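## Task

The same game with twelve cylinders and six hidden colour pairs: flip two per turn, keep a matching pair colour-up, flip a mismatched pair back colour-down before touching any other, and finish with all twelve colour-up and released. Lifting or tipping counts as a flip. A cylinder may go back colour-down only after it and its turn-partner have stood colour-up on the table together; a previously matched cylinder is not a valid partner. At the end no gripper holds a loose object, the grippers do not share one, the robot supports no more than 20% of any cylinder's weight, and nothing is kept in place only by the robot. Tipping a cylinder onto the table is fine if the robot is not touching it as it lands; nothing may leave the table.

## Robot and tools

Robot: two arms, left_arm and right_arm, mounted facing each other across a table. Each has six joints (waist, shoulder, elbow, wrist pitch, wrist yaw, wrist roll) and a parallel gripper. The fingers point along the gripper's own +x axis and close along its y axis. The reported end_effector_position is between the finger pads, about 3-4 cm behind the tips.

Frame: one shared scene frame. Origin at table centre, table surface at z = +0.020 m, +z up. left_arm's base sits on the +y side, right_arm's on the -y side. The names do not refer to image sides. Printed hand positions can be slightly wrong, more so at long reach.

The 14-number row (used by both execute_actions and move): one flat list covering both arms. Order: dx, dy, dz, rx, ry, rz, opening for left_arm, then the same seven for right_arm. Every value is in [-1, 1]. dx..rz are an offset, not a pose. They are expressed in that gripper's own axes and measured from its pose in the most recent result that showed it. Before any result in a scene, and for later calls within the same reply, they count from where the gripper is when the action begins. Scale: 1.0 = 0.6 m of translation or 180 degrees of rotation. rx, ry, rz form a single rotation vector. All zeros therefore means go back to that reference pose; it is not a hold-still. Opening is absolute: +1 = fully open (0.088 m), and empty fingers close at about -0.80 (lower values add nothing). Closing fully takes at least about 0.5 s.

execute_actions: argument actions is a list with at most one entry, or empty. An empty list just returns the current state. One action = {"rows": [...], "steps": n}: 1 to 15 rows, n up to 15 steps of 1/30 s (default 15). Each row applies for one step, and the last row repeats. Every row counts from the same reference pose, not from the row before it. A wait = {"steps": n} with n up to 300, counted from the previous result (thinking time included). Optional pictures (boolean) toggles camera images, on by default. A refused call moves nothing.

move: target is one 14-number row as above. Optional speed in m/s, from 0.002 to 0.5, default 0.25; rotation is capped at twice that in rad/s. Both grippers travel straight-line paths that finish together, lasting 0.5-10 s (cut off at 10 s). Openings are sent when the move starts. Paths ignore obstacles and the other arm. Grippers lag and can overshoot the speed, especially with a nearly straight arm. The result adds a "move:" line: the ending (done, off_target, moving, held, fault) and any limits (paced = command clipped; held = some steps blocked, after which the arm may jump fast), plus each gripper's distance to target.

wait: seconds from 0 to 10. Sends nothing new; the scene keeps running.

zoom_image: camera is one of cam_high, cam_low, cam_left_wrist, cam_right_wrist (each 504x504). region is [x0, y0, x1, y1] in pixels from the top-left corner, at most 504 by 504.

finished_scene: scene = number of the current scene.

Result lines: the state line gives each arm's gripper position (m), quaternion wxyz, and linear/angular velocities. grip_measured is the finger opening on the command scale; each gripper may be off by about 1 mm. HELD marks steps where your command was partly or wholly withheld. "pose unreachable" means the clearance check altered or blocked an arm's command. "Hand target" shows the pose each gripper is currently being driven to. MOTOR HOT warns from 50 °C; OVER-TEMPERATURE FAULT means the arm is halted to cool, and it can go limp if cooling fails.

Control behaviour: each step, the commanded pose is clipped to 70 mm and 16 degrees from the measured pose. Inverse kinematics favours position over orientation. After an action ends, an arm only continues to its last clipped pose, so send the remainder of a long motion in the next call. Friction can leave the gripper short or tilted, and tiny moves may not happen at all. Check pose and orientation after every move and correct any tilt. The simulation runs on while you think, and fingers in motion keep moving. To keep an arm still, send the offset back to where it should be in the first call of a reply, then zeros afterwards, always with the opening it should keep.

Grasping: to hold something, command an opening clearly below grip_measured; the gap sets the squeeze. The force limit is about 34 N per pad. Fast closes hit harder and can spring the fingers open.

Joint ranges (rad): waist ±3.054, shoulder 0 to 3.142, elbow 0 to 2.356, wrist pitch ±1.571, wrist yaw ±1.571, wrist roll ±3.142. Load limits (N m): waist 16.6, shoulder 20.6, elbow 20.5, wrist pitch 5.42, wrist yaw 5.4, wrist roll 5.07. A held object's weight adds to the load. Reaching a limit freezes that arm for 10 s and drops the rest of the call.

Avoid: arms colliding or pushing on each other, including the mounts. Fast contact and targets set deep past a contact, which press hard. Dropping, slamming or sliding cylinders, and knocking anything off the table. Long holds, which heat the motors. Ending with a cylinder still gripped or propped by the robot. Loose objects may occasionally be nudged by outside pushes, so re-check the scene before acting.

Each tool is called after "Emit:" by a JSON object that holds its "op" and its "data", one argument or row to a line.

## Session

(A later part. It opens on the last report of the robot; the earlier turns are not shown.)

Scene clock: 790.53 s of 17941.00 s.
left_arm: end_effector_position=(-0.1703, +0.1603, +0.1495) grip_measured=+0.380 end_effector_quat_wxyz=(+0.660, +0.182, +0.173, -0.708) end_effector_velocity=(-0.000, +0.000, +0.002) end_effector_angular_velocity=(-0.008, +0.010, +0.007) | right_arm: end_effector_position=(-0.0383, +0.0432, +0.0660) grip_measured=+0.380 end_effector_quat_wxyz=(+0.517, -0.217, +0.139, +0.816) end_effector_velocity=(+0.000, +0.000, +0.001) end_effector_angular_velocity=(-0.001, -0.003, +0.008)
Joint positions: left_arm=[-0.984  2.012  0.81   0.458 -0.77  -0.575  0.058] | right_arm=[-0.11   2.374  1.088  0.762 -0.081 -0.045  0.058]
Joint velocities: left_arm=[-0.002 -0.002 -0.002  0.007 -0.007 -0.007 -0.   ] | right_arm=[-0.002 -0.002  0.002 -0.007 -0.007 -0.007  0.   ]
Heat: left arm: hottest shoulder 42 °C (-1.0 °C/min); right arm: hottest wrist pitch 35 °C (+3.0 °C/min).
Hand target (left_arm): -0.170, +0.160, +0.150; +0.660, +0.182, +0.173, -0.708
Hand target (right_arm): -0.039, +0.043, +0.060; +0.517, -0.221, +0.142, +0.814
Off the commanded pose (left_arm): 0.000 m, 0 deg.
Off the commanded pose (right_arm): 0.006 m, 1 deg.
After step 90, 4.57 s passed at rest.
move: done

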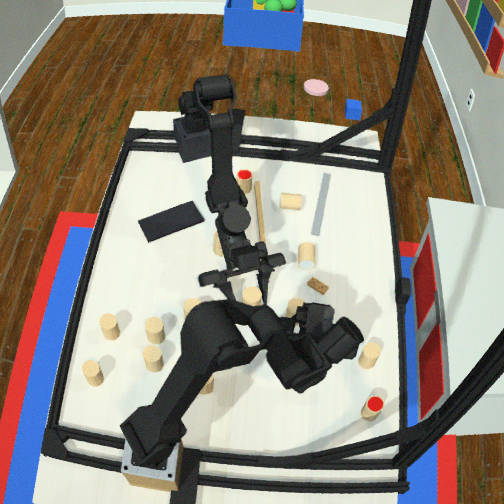

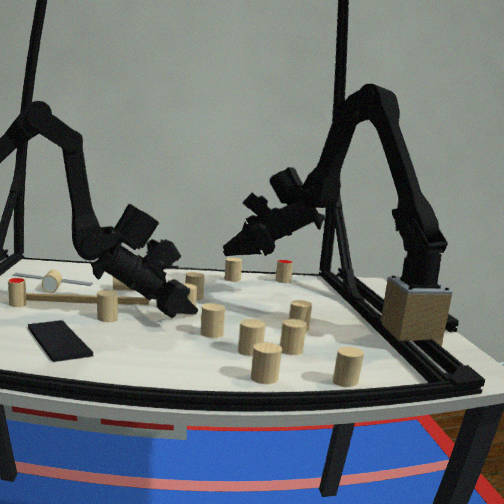

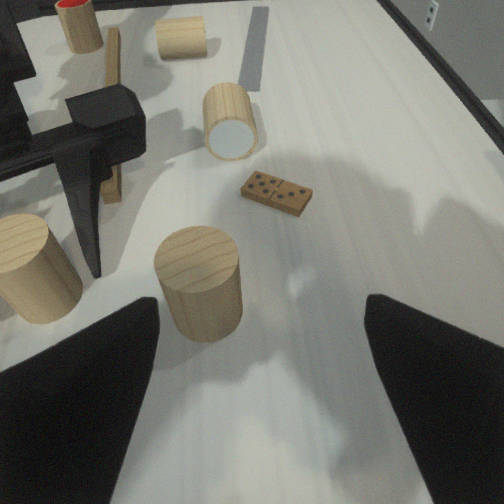

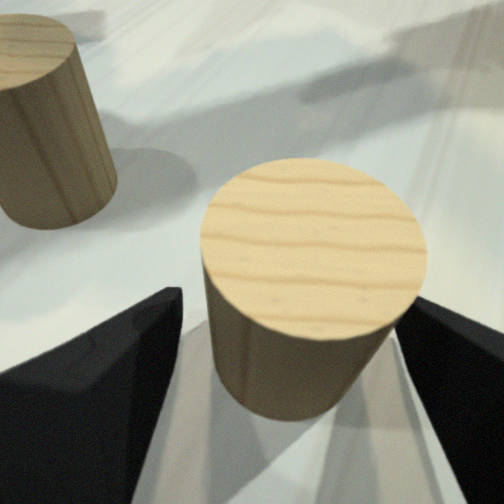

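Emit:
{"op": "execute_actions", "data": {
  "actions": [
    {"rows":[[0,0,0,0,0,0,0.38,0,0,0,0,0,0,0.3],[0,0,0,0,0,0,0.38,0,0,0,0,0,0,0.3],[0,0,0,0,0,0,0.38,0,0,0,0,0,0,0.2],[0,0,0,0,0,0,0.38,0,0,0,0,0,0,0.2],[0,0,0,0,0,0,0.38,0,0,0,0,0,0,0.1],[0,0,0,0,0,0,0.38,0,0,0,0,0,0,0.1],[0,0,0,0,0,0,0.38,0,0,0,0,0,0,0],[0,0,0,0,0,0,0.38,0,0,0,0,0,0,0],[0,0,0,0,0,0,0.38,0,0,0,0,0,0,-0.1],[0,0,0,0,0,0,0.38,0,0,0,0,0,0,-0.1],[0,0,0,0,0,0,0.38,0,0,0,0,0,0,-0.3]],"steps":14}
  ],
  "pictures": false
}}

Emit:
{"op": "move", "data": {
  "target": [0,0,0,0,0,0,0.38, -0.09,0,0.115,0,0,0,-0.3],
  "speed": 0.15
}}

Emit:
{"op": "move", "data": {
  "target": [0,0,0,0,0,0,0.38, -0.36,-0.178,-0.21,-0.12,0.495,0.032,-0.3],
  "speed": 0.3
}}

Scene clock: 802.50 s of 17941.00 s.
left_arm: end_effector_position=(-0.1703, +0.1603, +0.1495) grip_measured=+0.380 end_effector_quat_wxyz=(+0.660, +0.182, +0.173, -0.708) end_effector_velocity=(+0.003, +0.002, -0.001) end_effector_angular_velocity=(+0.003, -0.007, +0.007) | right_arm: end_effector_position=(-0.0383, +0.0432, +0.0657) grip_measured=+0.000 end_effector_quat_wxyz=(+0.517, -0.218, +0.139, +0.816) end_effector_velocity=(+0.005, +0.001, -0.001) end_effector_angular_velocity=(-0.003, -0.012, -0.010)
Joint positions: left_arm=[-0.984  2.012  0.81   0.458 -0.77  -0.575  0.058] | right_arm=[-0.11   2.374  1.088  0.761 -0.081 -0.045  0.039]
Joint velocities: left_arm=[-0.002 -0.002 -0.007 -0.007 -0.007 -0.007 -0.   ] | right_arm=[-0.007 -0.002 -0.002 -0.007  0.007 -0.007  0.   ]
Heat: left arm: hottest shoulder 42 °C (-2.0 °C/min); right arm: hottest wrist pitch 35 °C (+2.0 °C/min).
Hand target (left_arm): -0.170, +0.160, +0.150; +0.660, +0.182, +0.173, -0.708
Hand target (right_arm): -0.038, +0.043, +0.066; +0.517, -0.217, +0.139, +0.816
Off the commanded pose (left_arm): 0.000 m, 0 deg.
Off the commanded pose (right_arm): 0.000 m, 0 deg.
Steps of this call (steps 1 to 90: nothing new was sent; then 8.50 s passed at rest; steps 91 to 104: all 14 steps of this action). Readings (end_effector_position):
91: left_arm (-0.1703, +0.1603, +0.1495) | right_arm (-0.0383, +0.0432, +0.0656)
92: left_arm (-0.1703, +0.1603, +0.1495) | right_arm (-0.0383, +0.0432, +0.0656)
94: left_arm (-0.1703, +0.1603, +0.1495) | right_arm (-0.0383, +0.0432, +0.0656)
98: left_arm (-0.1703, +0.1603, +0.1495) | right_arm (-0.0383, +0.0432, +0.0656)
104: the state above

Scene clock: 803.90 s of 17941.00 s.
left_arm: end_effector_position=(-0.1703, +0.1603, +0.1495) grip_measured=+0.380 end_effector_quat_wxyz=(+0.660, +0.182, +0.173, -0.708) end_effector_velocity=(+0.001, +0.001, -0.000) end_effector_angular_velocity=(-0.001, -0.015, -0.001) | right_arm: end_effector_position=(-0.0345, +0.0326, +0.1447) grip_measured=-0.001 end_effector_quat_wxyz=(+0.516, -0.223, +0.143, +0.814) end_effector_velocity=(-0.001, -0.002, -0.001) end_effector_angular_velocity=(-0.008, +0.002, +0.020)
Joint positions: left_arm=[-0.984  2.012  0.81   0.458 -0.77  -0.575  0.058] | right_arm=[-0.11   2.095  1.048  0.508 -0.081 -0.045  0.039]
Joint velocities: left_arm=[-0.002 -0.002 -0.002 -0.007 -0.007  0.007 -0.   ] | right_arm=[-0.002 -0.002 -0.002 -0.007 -0.022 -0.007 -0.   ]
Heat: left arm: hottest shoulder 42 °C (-2.0 °C/min); right arm: hottest shoulder 35 °C (+2.0 °C/min).
Hand target (left_arm): -0.170, +0.160, +0.150; +0.660, +0.182, +0.173, -0.708
Hand target (right_arm): -0.034, +0.032, +0.152; +0.517, -0.218, +0.139, +0.816
Off the commanded pose (left_arm): 0.000 m, 0 deg.
Off the commanded pose (right_arm): 0.008 m, 1 deg.
move: done

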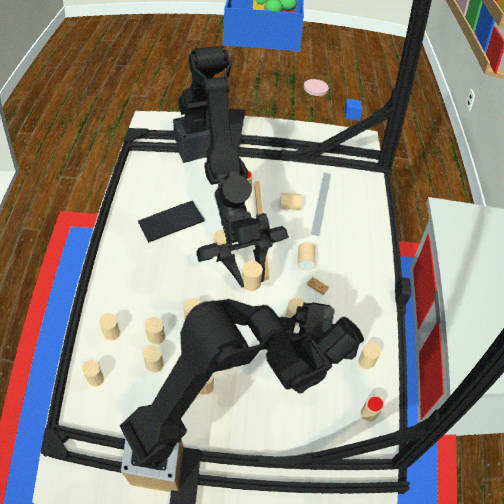

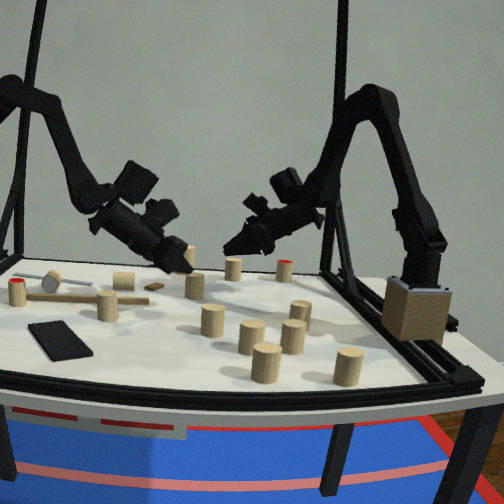

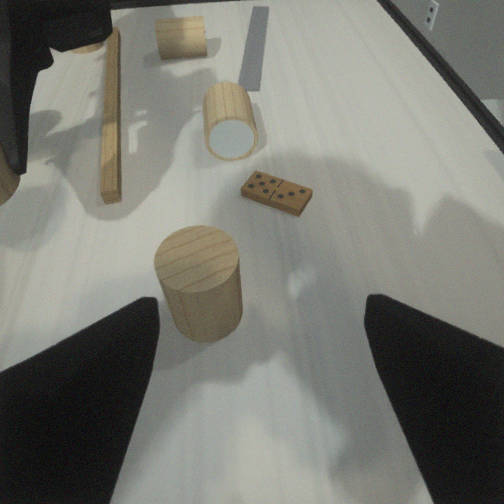

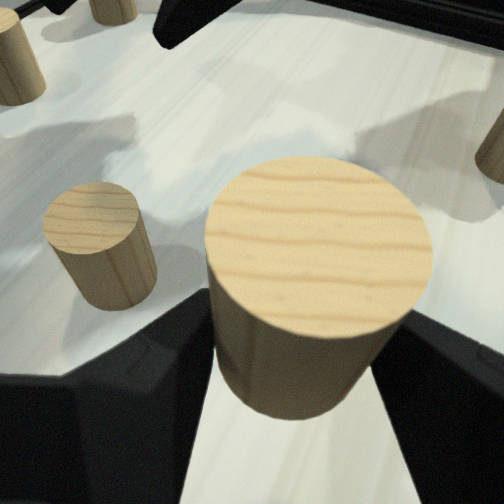

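Scene clock: 807.00 s of 17941.00 s.
left_arm: end_effector_position=(-0.1703, +0.1603, +0.1493) grip_measured=+0.380 end_effector_quat_wxyz=(+0.660, +0.183, +0.173, -0.708) end_effector_velocity=(+0.003, +0.002, -0.002) end_effector_angular_velocity=(+0.008, -0.015, +0.007) | right_arm: end_effector_position=(+0.1670, -0.1502, +0.1489) grip_measured=-0.001 end_effector_quat_wxyz=(+0.193, -0.800, +0.334, +0.459) end_effector_velocity=(+0.000, -0.004, +0.003) end_effector_angular_velocity=(-0.020, +0.007, +0.001)
Joint positions: left_arm=[-0.984  2.013  0.81   0.458 -0.77  -0.575  0.058] | right_arm=[-0.348  2.079  1.431 -1.351  0.319 -0.598  0.039]
Joint velocities: left_arm=[-0.002 -0.002 -0.002 -0.022 -0.007 -0.007 -0.   ] | right_arm=[-0.002 -0.002  0.002 -0.022 -0.007 -0.007 -0.   ]
Heat: left arm: hottest shoulder 42 °C (-2.0 °C/min); right arm: hottest shoulder 35 °C (+2.0 °C/min).
Hand target (left_arm): -0.170, +0.160, +0.149; +0.660, +0.182, +0.173, -0.708
Hand target (right_arm): +0.168, -0.149, +0.147; -0.190, +0.802, -0.335, -0.456
Off the commanded pose (left_arm): 0.000 m, 0 deg.
Off the commanded pose (right_arm): 0.004 m, 1 deg.
move: done

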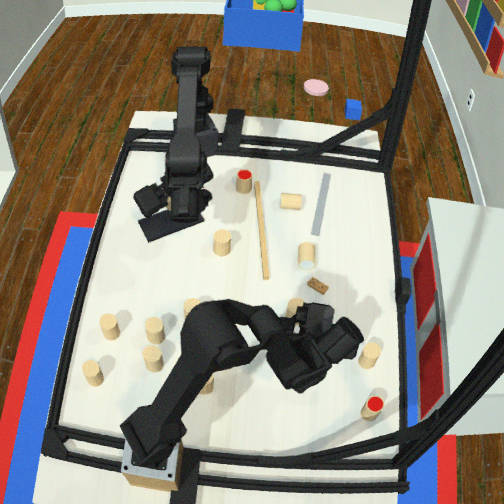

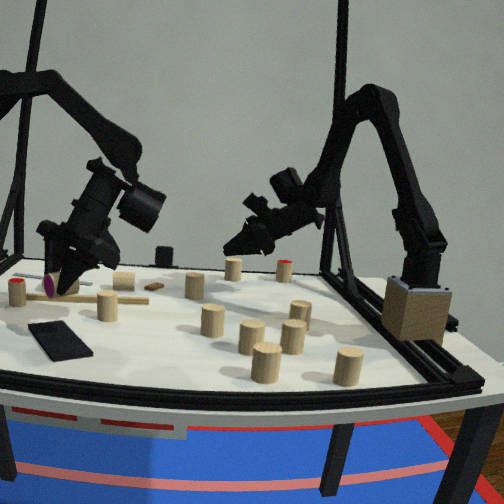

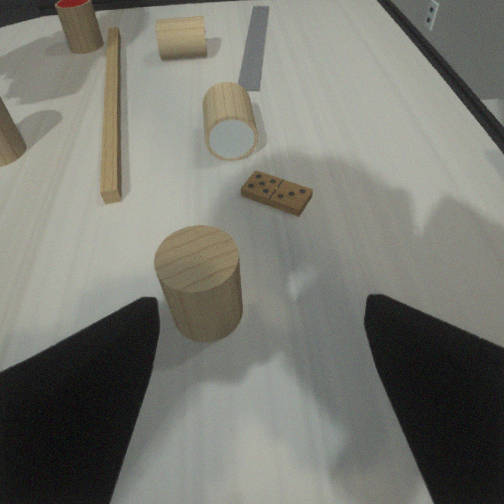

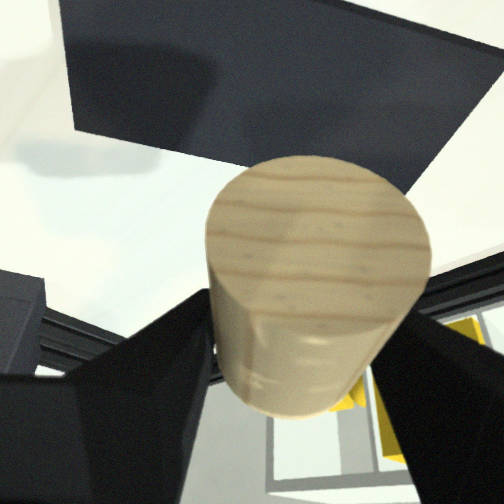

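Emit:
{"op": "move", "data": {
  "target": [0.265,0.38,0.076,0,0,0,0.38, 0.07,-0.024,-0.122,0,0,0,-0.3],
  "speed": 0.25
}}

Scene clock: 816.43 s of 17941.00 s.
left_arm: end_effector_position=(+0.0495, -0.0150, +0.1146) grip_measured=+0.380 end_effector_quat_wxyz=(+0.663, +0.183, +0.169, -0.706) end_effector_velocity=(-0.002, +0.002, -0.002) end_effector_angular_velocity=(+0.017, +0.000, +0.003) | right_arm: end_effector_position=(+0.2358, -0.1981, +0.1471) grip_measured=-0.001 end_effector_quat_wxyz=(+0.190, -0.800, +0.337, +0.459) end_effector_velocity=(-0.001, -0.003, +0.001) end_effector_angular_velocity=(-0.009, +0.010, +0.001)
Joint positions: left_arm=[-0.146  2.238  0.9    0.833 -0.082 -0.04   0.058] | right_arm=[-0.559  1.904  1.172 -1.201  0.398 -0.807  0.039]
Joint velocities: left_arm=[-0.007 -0.002  0.002 -0.022 -0.007 -0.007  0.   ] | right_arm=[-0.002 -0.007 -0.007 -0.007 -0.007 -0.007 -0.   ]
Heat: left arm: hottest shoulder 42 °C (-1.0 °C/min); right arm: hottest shoulder 35 °C (+2.0 °C/min).
Hand target (left_arm): +0.049, -0.017, +0.113; +0.662, +0.183, +0.168, -0.707
Hand target (right_arm): +0.237, -0.199, +0.150; -0.194, +0.800, -0.334, -0.459
Off the commanded pose (left_arm): 0.005 m, 1 deg.
Off the commanded pose (right_arm): 0.003 m, 0 deg.
move: done

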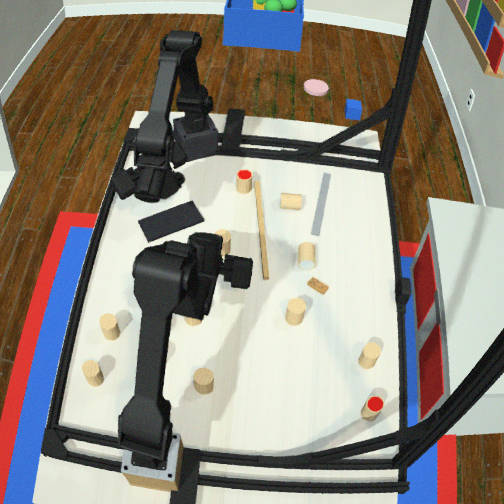

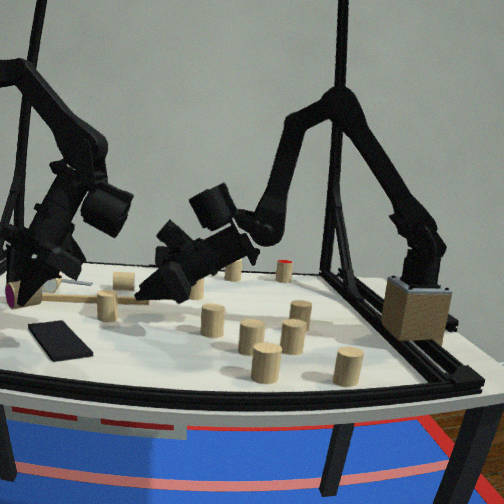

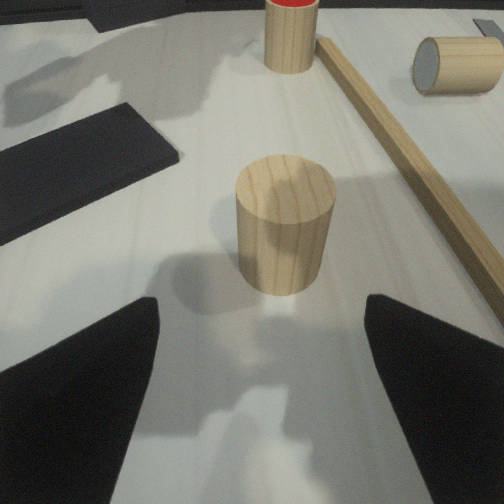

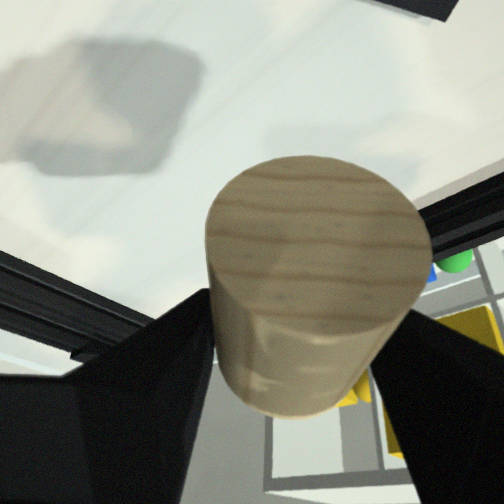

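Emit:
{"op": "move", "data": {
  "target": [0.157,-0.019,-0.004,0,0,0,0.38, 0,0,0,0,0,0,-0.3],
  "speed": 0.09
}}

Scene clock: 822.37 s of 17941.00 s.
left_arm: end_effector_position=(+0.0347, -0.0936, +0.0689) grip_measured=+0.380 end_effector_quat_wxyz=(+0.663, +0.183, +0.168, -0.707) end_effector_velocity=(-0.003, -0.002, +0.005) end_effector_angular_velocity=(-0.005, +0.024, +0.002) | right_arm: end_effector_position=(+0.2358, -0.1983, +0.1471) grip_measured=-0.001 end_effector_quat_wxyz=(+0.189, -0.800, +0.336, +0.459) end_effector_velocity=(-0.001, -0.001, -0.000) end_effector_angular_velocity=(-0.009, +0.010, +0.001)
Joint positions: left_arm=[-0.151  2.549  1.322  0.723 -0.086 -0.041  0.058] | right_arm=[-0.559  1.903  1.171 -1.201  0.398 -0.807  0.039]
Joint velocities: left_arm=[-0.002 -0.007  0.007 -0.007  0.007 -0.022 -0.   ] | right_arm=[-0.002  0.002  0.002 -0.007 -0.007 -0.007 -0.   ]
Heat: left arm: hottest shoulder 42 °C (-1.0 °C/min); right arm: hottest shoulder 36 °C (+2.0 °C/min).
Hand target (left_arm): +0.033, -0.095, +0.067; +0.663, +0.183, +0.168, -0.706
Hand target (right_arm): +0.236, -0.198, +0.147; -0.189, +0.800, -0.337, -0.459
Off the commanded pose (left_arm): 0.003 m, 0 deg.
Off the commanded pose (right_arm): 0.000 m, 0 deg.
move: done

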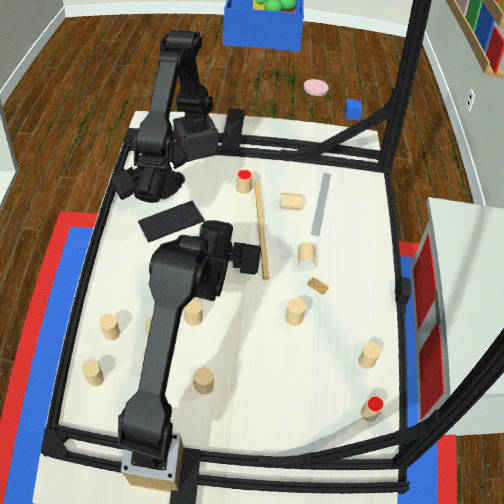

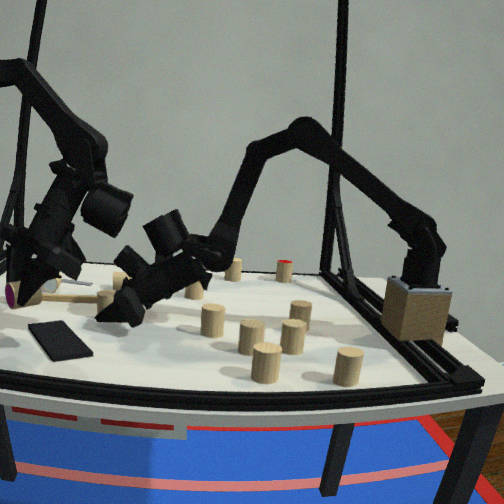

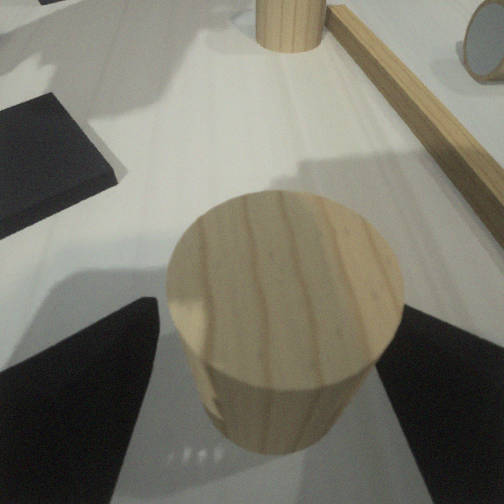

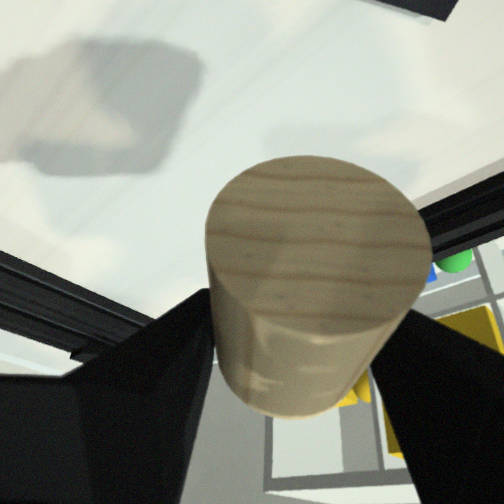

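Emit:
{"op": "move", "data": {
  "target": [-0.005,-0.005,-0.015,0,0,0,0.38, 0,0,0,0,0,0,-0.3],
  "speed": 0.05
}}

Emit:
{"op": "execute_actions", "data": {
  "actions": [
    {"rows":[[0,0,0,0,0,0,0.3,0,0,0,0,0,0,-0.3],[0,0,0,0,0,0,0.3,0,0,0,0,0,0,-0.3],[0,0,0,0,0,0,0.2,0,0,0,0,0,0,-0.3],[0,0,0,0,0,0,0.2,0,0,0,0,0,0,-0.3],[0,0,0,0,0,0,0.1,0,0,0,0,0,0,-0.3],[0,0,0,0,0,0,0.1,0,0,0,0,0,0,-0.3],[0,0,0,0,0,0,0,0,0,0,0,0,0,-0.3],[0,0,0,0,0,0,0,0,0,0,0,0,0,-0.3],[0,0,0,0,0,0,-0.1,0,0,0,0,0,0,-0.3],[0,0,0,0,0,0,-0.1,0,0,0,0,0,0,-0.3],[0,0,0,0,0,0,-0.3,0,0,0,0,0,0,-0.3]],"steps":14}
  ],
  "pictures": false
}}

Emit:
{"op": "move", "data": {
  "target": [-0.09,0,0.12,0,0,0,-0.3, 0,0,0,0,0,0,-0.3],
  "speed": 0.15
}}

Emit:
{"op": "move", "data": {
  "target": [-0.398,-0.376,-0.268,0.503,0.395,-0.135,-0.3, -0.096,0.119,0.313,0,0,0,-0.3],
  "speed": 0.3
}}

Scene clock: 841.63 s of 17941.00 s.
left_arm: end_effector_position=(+0.0327, -0.0894, +0.0662) grip_measured=+0.380 end_effector_quat_wxyz=(+0.663, +0.180, +0.166, -0.708) end_effector_velocity=(-0.003, -0.002, +0.007) end_effector_angular_velocity=(-0.026, +0.014, -0.005) | right_arm: end_effector_position=(+0.2358, -0.1983, +0.1470) grip_measured=-0.001 end_effector_quat_wxyz=(+0.189, -0.800, +0.337, +0.459) end_effector_velocity=(+0.001, -0.002, +0.002) end_effector_angular_velocity=(-0.006, -0.004, +0.006)
Joint positions: left_arm=[-0.157  2.552  1.302  0.754 -0.089 -0.043  0.058] | right_arm=[-0.559  1.904  1.171 -1.201  0.398 -0.807  0.039]
Joint velocities: left_arm=[-0.002 -0.007 -0.002  0.022  0.007 -0.007 -0.   ] | right_arm=[-0.002 -0.007 -0.002 -0.007  0.007 -0.007  0.   ]
Heat: left arm: hottest shoulder 44 °C (+1.0 °C/min); right arm: hottest shoulder 35 °C (+0.0 °C/min).
Hand target (left_arm): +0.032, -0.087, +0.062; +0.663, +0.183, +0.168, -0.707
Hand target (right_arm): +0.236, -0.198, +0.147; -0.190, +0.800, -0.337, -0.459
Off the commanded pose (left_arm): 0.005 m, 0 deg.
Off the commanded pose (right_arm): 0.000 m, 0 deg.
move: done

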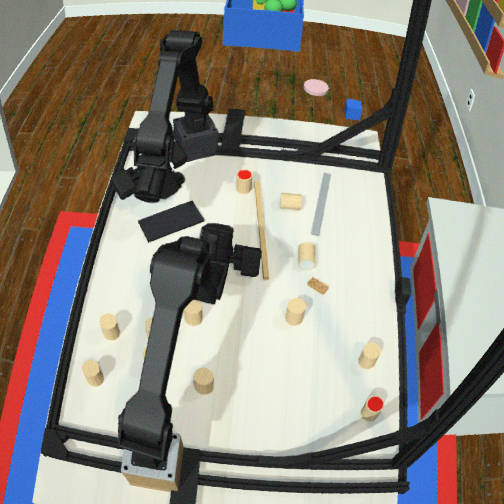

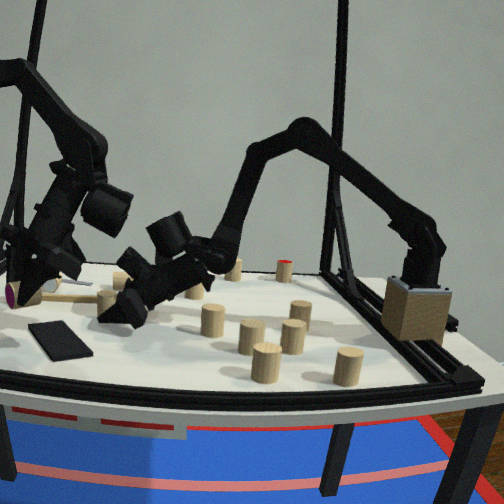

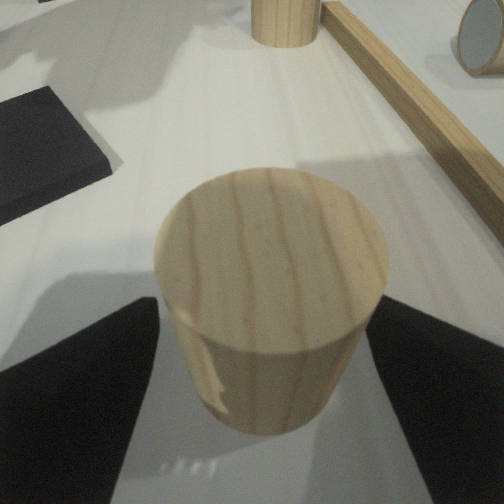

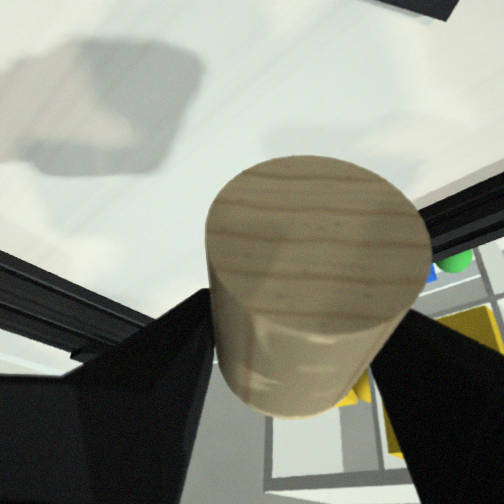

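Scene clock: 842.10 s of 17941.00 s.
left_arm: end_effector_position=(+0.0327, -0.0893, +0.0661) grip_measured=+0.012 end_effector_quat_wxyz=(+0.663, +0.180, +0.166, -0.708) end_effector_velocity=(-0.002, +0.001, -0.001) end_effector_angular_velocity=(+0.008, +0.009, -0.005) | right_arm: end_effector_position=(+0.2358, -0.1983, +0.1470) grip_measured=-0.001 end_effector_quat_wxyz=(+0.189, -0.800, +0.337, +0.459) end_effector_velocity=(-0.000, -0.001, -0.001) end_effector_angular_velocity=(+0.001, +0.009, +0.001)
Joint positions: left_arm=[-0.157  2.552  1.301  0.754 -0.089 -0.043  0.04 ] | right_arm=[-0.559  1.904  1.171 -1.201  0.398 -0.807  0.039]
Joint velocities: left_arm=[-0.002 -0.002 -0.002 -0.007  0.007 -0.007 -0.   ] | right_arm=[-0.002 -0.002 -0.007  0.007 -0.007 -0.007 -0.   ]
Heat: left arm: hottest shoulder 44 °C (+2.0 °C/min); right arm: hottest shoulder 35 °C (+0.0 °C/min).
Hand target (left_arm): +0.033, -0.089, +0.066; +0.663, +0.180, +0.166, -0.708
Hand target (right_arm): +0.236, -0.198, +0.147; -0.189, +0.800, -0.337, -0.459
Off the commanded pose (left_arm): 0.000 m, 0 deg.
Off the commanded pose (right_arm): 0.000 m, 0 deg.
Steps of this call (steps 1 to 14: all 14 steps of this action). Readings (end_effector_position):
1: left_arm (+0.0327, -0.0893, +0.0661) | right_arm (+0.2358, -0.1983, +0.1470)
2: left_arm (+0.0327, -0.0893, +0.0661) | right_arm (+0.2358, -0.1983, +0.1470)
4: left_arm (+0.0327, -0.0893, +0.0661) | right_arm (+0.2358, -0.1983, +0.1470)
8: left_arm (+0.0327, -0.0893, +0.0661) | right_arm (+0.2358, -0.1983, +0.1470)
14: the state above

Scene clock: 843.50 s of 17941.00 s.
left_arm: end_effector_position=(+0.0341, -0.0769, +0.1488) grip_measured=+0.012 end_effector_quat_wxyz=(+0.662, +0.185, +0.169, -0.707) end_effector_velocity=(-0.002, +0.002, -0.001) end_effector_angular_velocity=(+0.007, -0.004, -0.012) | right_arm: end_effector_position=(+0.2358, -0.1982, +0.1469) grip_measured=-0.001 end_effector_quat_wxyz=(+0.189, -0.800, +0.337, +0.459) end_effector_velocity=(-0.003, -0.001, +0.000) end_effector_angular_velocity=(-0.003, +0.023, -0.004)
Joint positions: left_arm=[-0.158  2.27   1.211  0.552 -0.09  -0.043  0.04 ] | right_arm=[-0.559  1.904  1.171 -1.201  0.398 -0.807  0.039]
Joint velocities: left_arm=[-0.002 -0.002 -0.002 -0.007  0.007  0.007 -0.   ] | right_arm=[-0.002 -0.002  0.002 -0.007 -0.022 -0.007  0.   ]
Heat: left arm: hottest shoulder 45 °C (+3.0 °C/min); right arm: hottest shoulder 35 °C (+0.0 °C/min).
Hand target (left_arm): +0.033, -0.076, +0.155; +0.663, +0.180, +0.166, -0.708
Hand target (right_arm): +0.236, -0.198, +0.147; -0.190, +0.800, -0.337, -0.459
Off the commanded pose (left_arm): 0.006 m, 1 deg.
Off the commanded pose (right_arm): 0.000 m, 0 deg.
move: done

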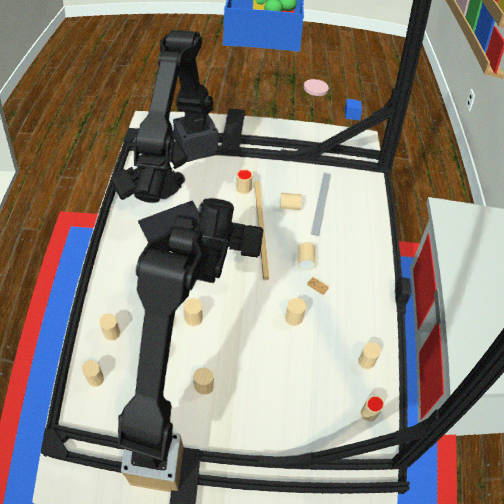

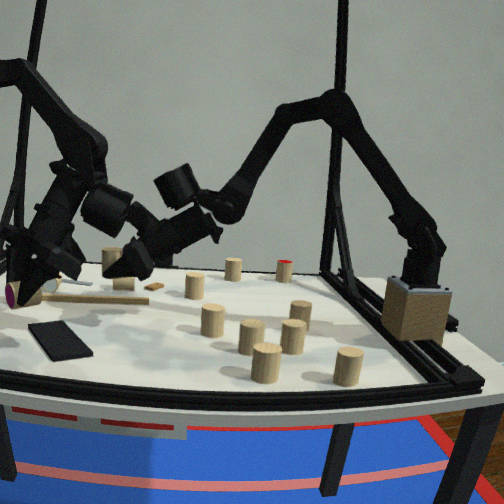

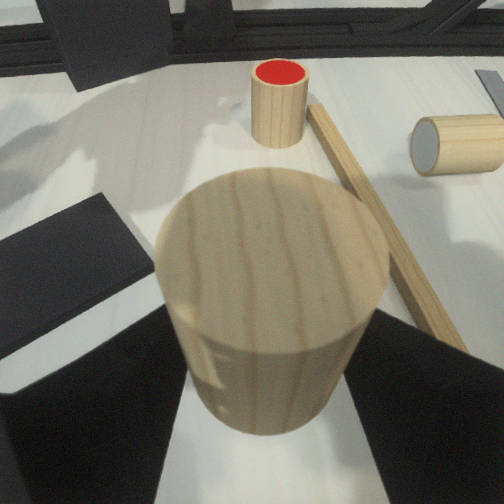

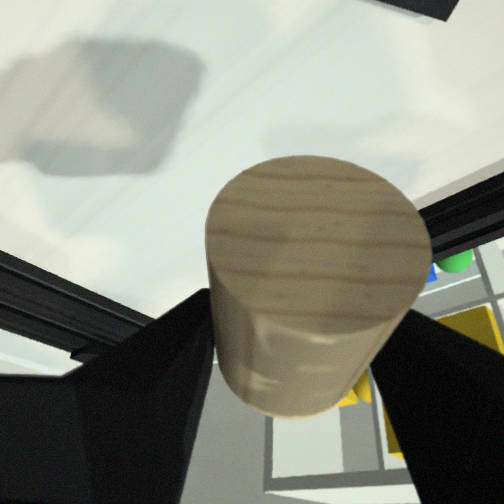

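Scene clock: 847.37 s of 17941.00 s.
left_arm: end_effector_position=(-0.1720, +0.2270, +0.1232) grip_measured=+0.012 end_effector_quat_wxyz=(+0.009, +0.865, -0.002, -0.501) end_effector_velocity=(+0.003, -0.003, +0.008) end_effector_angular_velocity=(-0.013, -0.021, -0.001) | right_arm: end_effector_position=(+0.0510, -0.1149, +0.1045) grip_measured=-0.001 end_effector_quat_wxyz=(+0.190, -0.799, +0.336, +0.462) end_effector_velocity=(-0.002, +0.004, -0.000) end_effector_angular_velocity=(+0.016, +0.010, -0.012)
Joint positions: left_arm=[-0.971  2.462  1.866 -1.413 -0.291  0.515  0.04 ] | right_arm=[-0.079  2.392  1.765 -1.435  0.192 -0.354  0.039]
Joint velocities: left_arm=[ 0.002 -0.002  0.022 -0.037 -0.022 -0.007 -0.   ] | right_arm=[-0.002  0.002  0.012  0.007 -0.007  0.007 -0.   ]
Heat: left arm: hottest shoulder 45 °C (+3.0 °C/min); right arm: hottest shoulder 35 °C (+0.0 °C/min).
Hand target (left_arm): -0.173, +0.226, +0.122; +0.007, +0.865, -0.001, -0.501
Hand target (right_arm): +0.050, -0.115, +0.101; -0.188, +0.799, -0.338, -0.460
Off the commanded pose (left_arm): 0.003 m, 0 deg.
Off the commanded pose (right_arm): 0.004 m, 0 deg.
move: done

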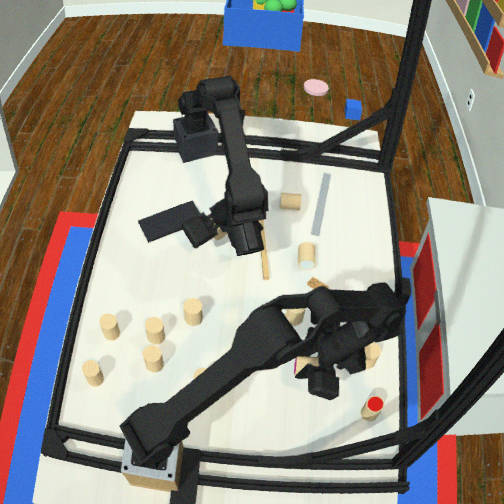

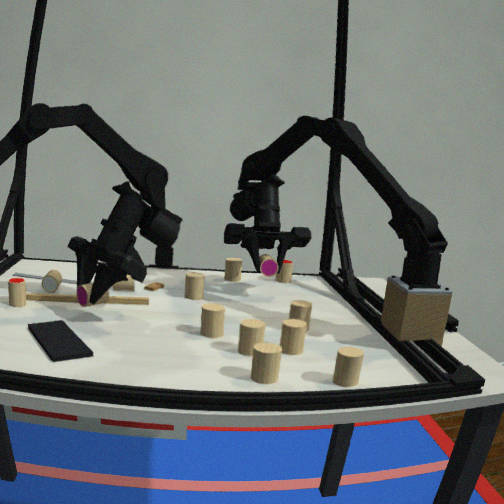

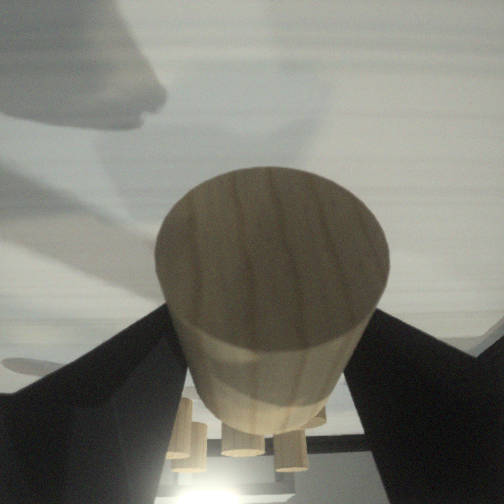

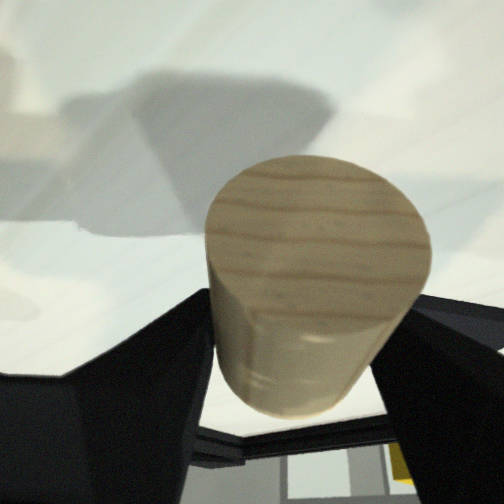

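Emit:
{"op": "move", "data": {
  "target": [0.091,0,0.052,0,0,0,-0.3, 0.061,0,0.034,0,0.006,0,-0.3],
  "speed": 0.055
}}

Emit:
{"op": "execute_actions", "data": {
  "actions": [
    {"rows":[[0,0,0,0,0,0,0.38,0,0,0,0,0,0,0.38]],"steps":10}
  ],
  "pictures": false
}}

Emit:
{"op": "move", "data": {
  "target": [0.047,-0.008,-0.005,0,-0.489,0,0.38, 0.051,0,-0.006,0,-0.497,0,0.38],
  "speed": 0.35
}}

Scene clock: 854.17 s of 17941.00 s.
left_arm: end_effector_position=(-0.1748, +0.2250, +0.0698) grip_measured=+0.011 end_effector_quat_wxyz=(+0.012, +0.862, -0.004, -0.506) end_effector_velocity=(-0.000, -0.000, -0.002) end_effector_angular_velocity=(-0.003, -0.002, -0.012) | right_arm: end_effector_position=(+0.0500, -0.1119, +0.0720) grip_measured=-0.001 end_effector_quat_wxyz=(+0.193, -0.798, +0.334, +0.462) end_effector_velocity=(-0.000, -0.005, +0.002) end_effector_angular_velocity=(-0.030, +0.013, -0.006)
Joint positions: left_arm=[-0.971  2.558  1.824 -1.261 -0.292  0.516  0.04 ] | right_arm=[-0.078  2.456  1.744 -1.346  0.194 -0.352  0.039]
Joint velocities: left_arm=[-0.002  0.002 -0.002  0.007 -0.007  0.007 -0.   ] | right_arm=[-0.002 -0.002 -0.002 -0.022 -0.022 -0.007 -0.001]
Heat: left arm: hottest shoulder 45 °C (+3.0 °C/min); right arm: hottest shoulder 36 °C (+1.0 °C/min).
Hand target (left_arm): -0.172, +0.226, +0.060; +0.009, +0.865, -0.002, -0.501
Hand target (right_arm): +0.052, -0.116, +0.063; -0.187, +0.803, -0.337, -0.454
Off the commanded pose (left_arm): 0.010 m, 1 deg.
Off the commanded pose (right_arm): 0.010 m, 1 deg.
move: off_target (left_arm, right_arm)

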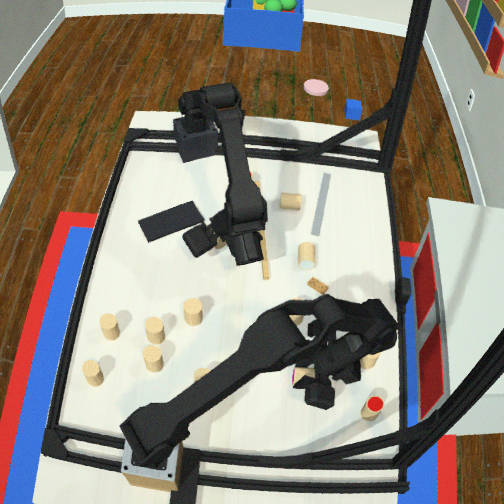

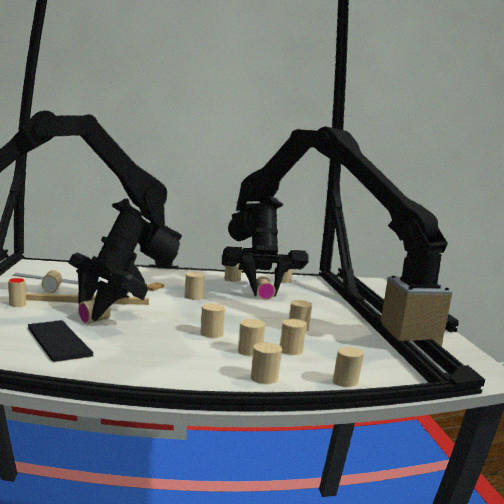

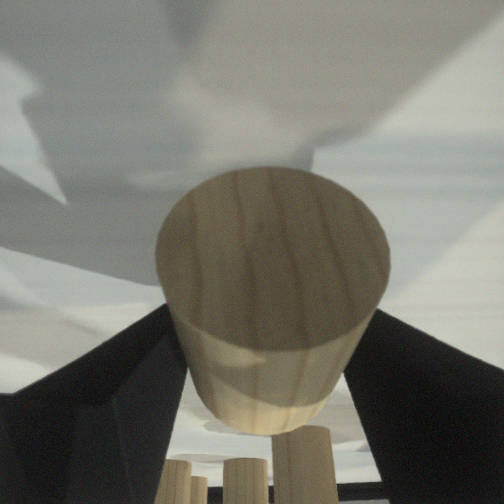

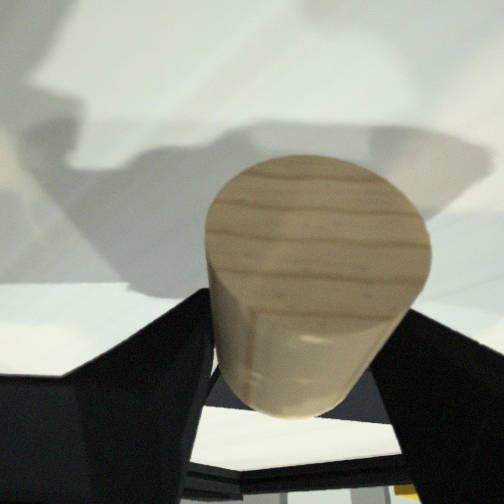

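Scene clock: 854.50 s of 17941.00 s.
left_arm: end_effector_position=(-0.1754, +0.2246, +0.0693) grip_measured=+0.358 end_effector_quat_wxyz=(+0.013, +0.862, -0.004, -0.507) end_effector_velocity=(+0.006, +0.004, +0.000) end_effector_angular_velocity=(+0.016, -0.030, -0.012) | right_arm: end_effector_position=(+0.0499, -0.1116, +0.0719) grip_measured=+0.358 end_effector_quat_wxyz=(+0.193, -0.798, +0.334, +0.463) end_effector_velocity=(+0.001, -0.002, +0.001) end_effector_angular_velocity=(-0.007, +0.001, -0.012)
Joint positions: left_arm=[-0.971  2.558  1.824 -1.257 -0.292  0.516  0.057] | right_arm=[-0.078  2.456  1.744 -1.344  0.194 -0.352  0.057]
Joint velocities: left_arm=[-0.002  0.002 -0.007 -0.022 -0.007  0.007  0.01 ] | right_arm=[-0.002 -0.002 -0.002 -0.007 -0.007  0.007  0.011]
Heat: left arm: hottest shoulder 45 °C (+3.0 °C/min); right arm: hottest shoulder 36 °C (+1.0 °C/min).
Hand target (left_arm): -0.175, +0.225, +0.070; +0.012, +0.862, -0.004, -0.506
Hand target (right_arm): +0.050, -0.112, +0.072; -0.193, +0.798, -0.334, -0.463
Off the commanded pose (left_arm): 0.001 m, 0 deg.
Off the commanded pose (right_arm): 0.000 m, 0 deg.
Steps of this call (steps 1 to 10: all 10 steps of this action). Readings (end_effector_position):
1: left_arm (-0.1748, +0.2250, +0.0698) | right_arm (+0.0500, -0.1119, +0.0720)
2: left_arm (-0.1749, +0.2250, +0.0696) | right_arm (+0.0500, -0.1118, +0.0720)
4: left_arm (-0.1755, +0.2245, +0.0693) | right_arm (+0.0499, -0.1117, +0.0718)
8: left_arm (-0.1755, +0.2245, +0.0694) | right_arm (+0.0499, -0.1116, +0.0719)
10: the state above

Scene clock: 857.60 s of 17941.00 s.
left_arm: end_effector_position=(-0.1593, +0.2226, +0.0516) grip_measured=+0.380 end_effector_quat_wxyz=(+0.008, +0.265, -0.020, -0.964) end_effector_velocity=(+0.003, +0.005, -0.004) end_effector_angular_velocity=(+0.010, -0.016, -0.001) | right_arm: end_effector_position=(+0.0635, -0.1211, +0.0523) grip_measured=+0.380 end_effector_quat_wxyz=(+0.369, -0.241, +0.092, +0.893) end_effector_velocity=(-0.002, -0.004, +0.000) end_effector_angular_velocity=(+0.007, +0.009, +0.018)
Joint positions: left_arm=[-0.521  2.329  0.658  0.832  0.816  0.731  0.058] | right_arm=[-0.472  2.203  0.41   1.103 -0.67  -0.489  0.058]
Joint velocities: left_arm=[-0.002  0.002 -0.012 -0.007 -0.007  0.007 -0.   ] | right_arm=[-0.002  0.007 -0.012  0.022 -0.022 -0.007  0.   ]
Heat: left arm: hottest shoulder 45 °C (+3.0 °C/min); right arm: hottest shoulder 36 °C (+1.0 °C/min).
Hand target (left_arm): -0.158, +0.227, +0.047; -0.005, -0.269, +0.013, +0.963
Hand target (right_arm): +0.064, -0.125, +0.048; +0.367, -0.242, +0.100, +0.892
Off the commanded pose (left_arm): 0.008 m, 1 deg.
Off the commanded pose (right_arm): 0.006 m, 1 deg.
move: done

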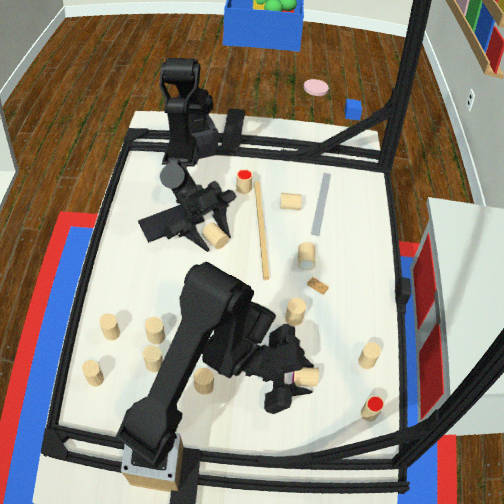

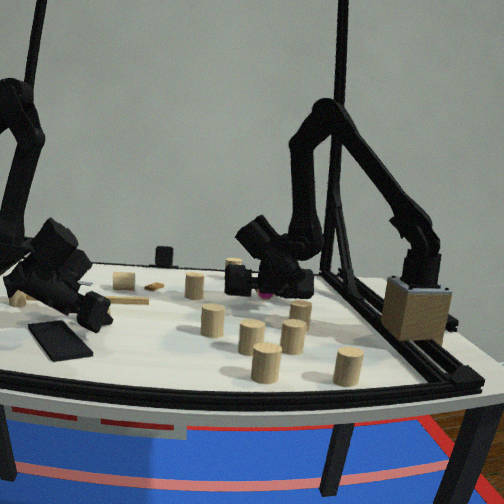

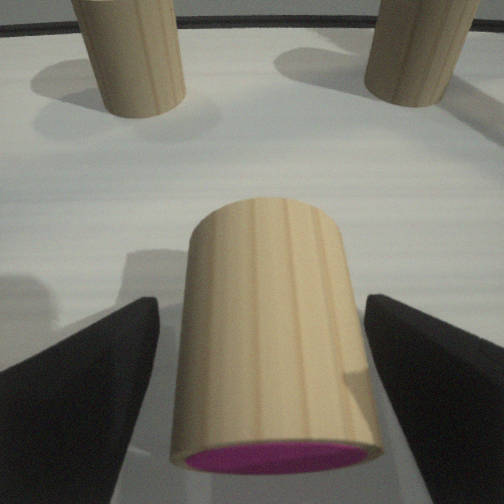

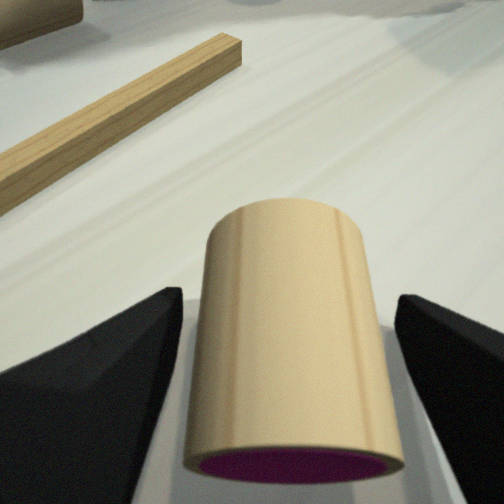

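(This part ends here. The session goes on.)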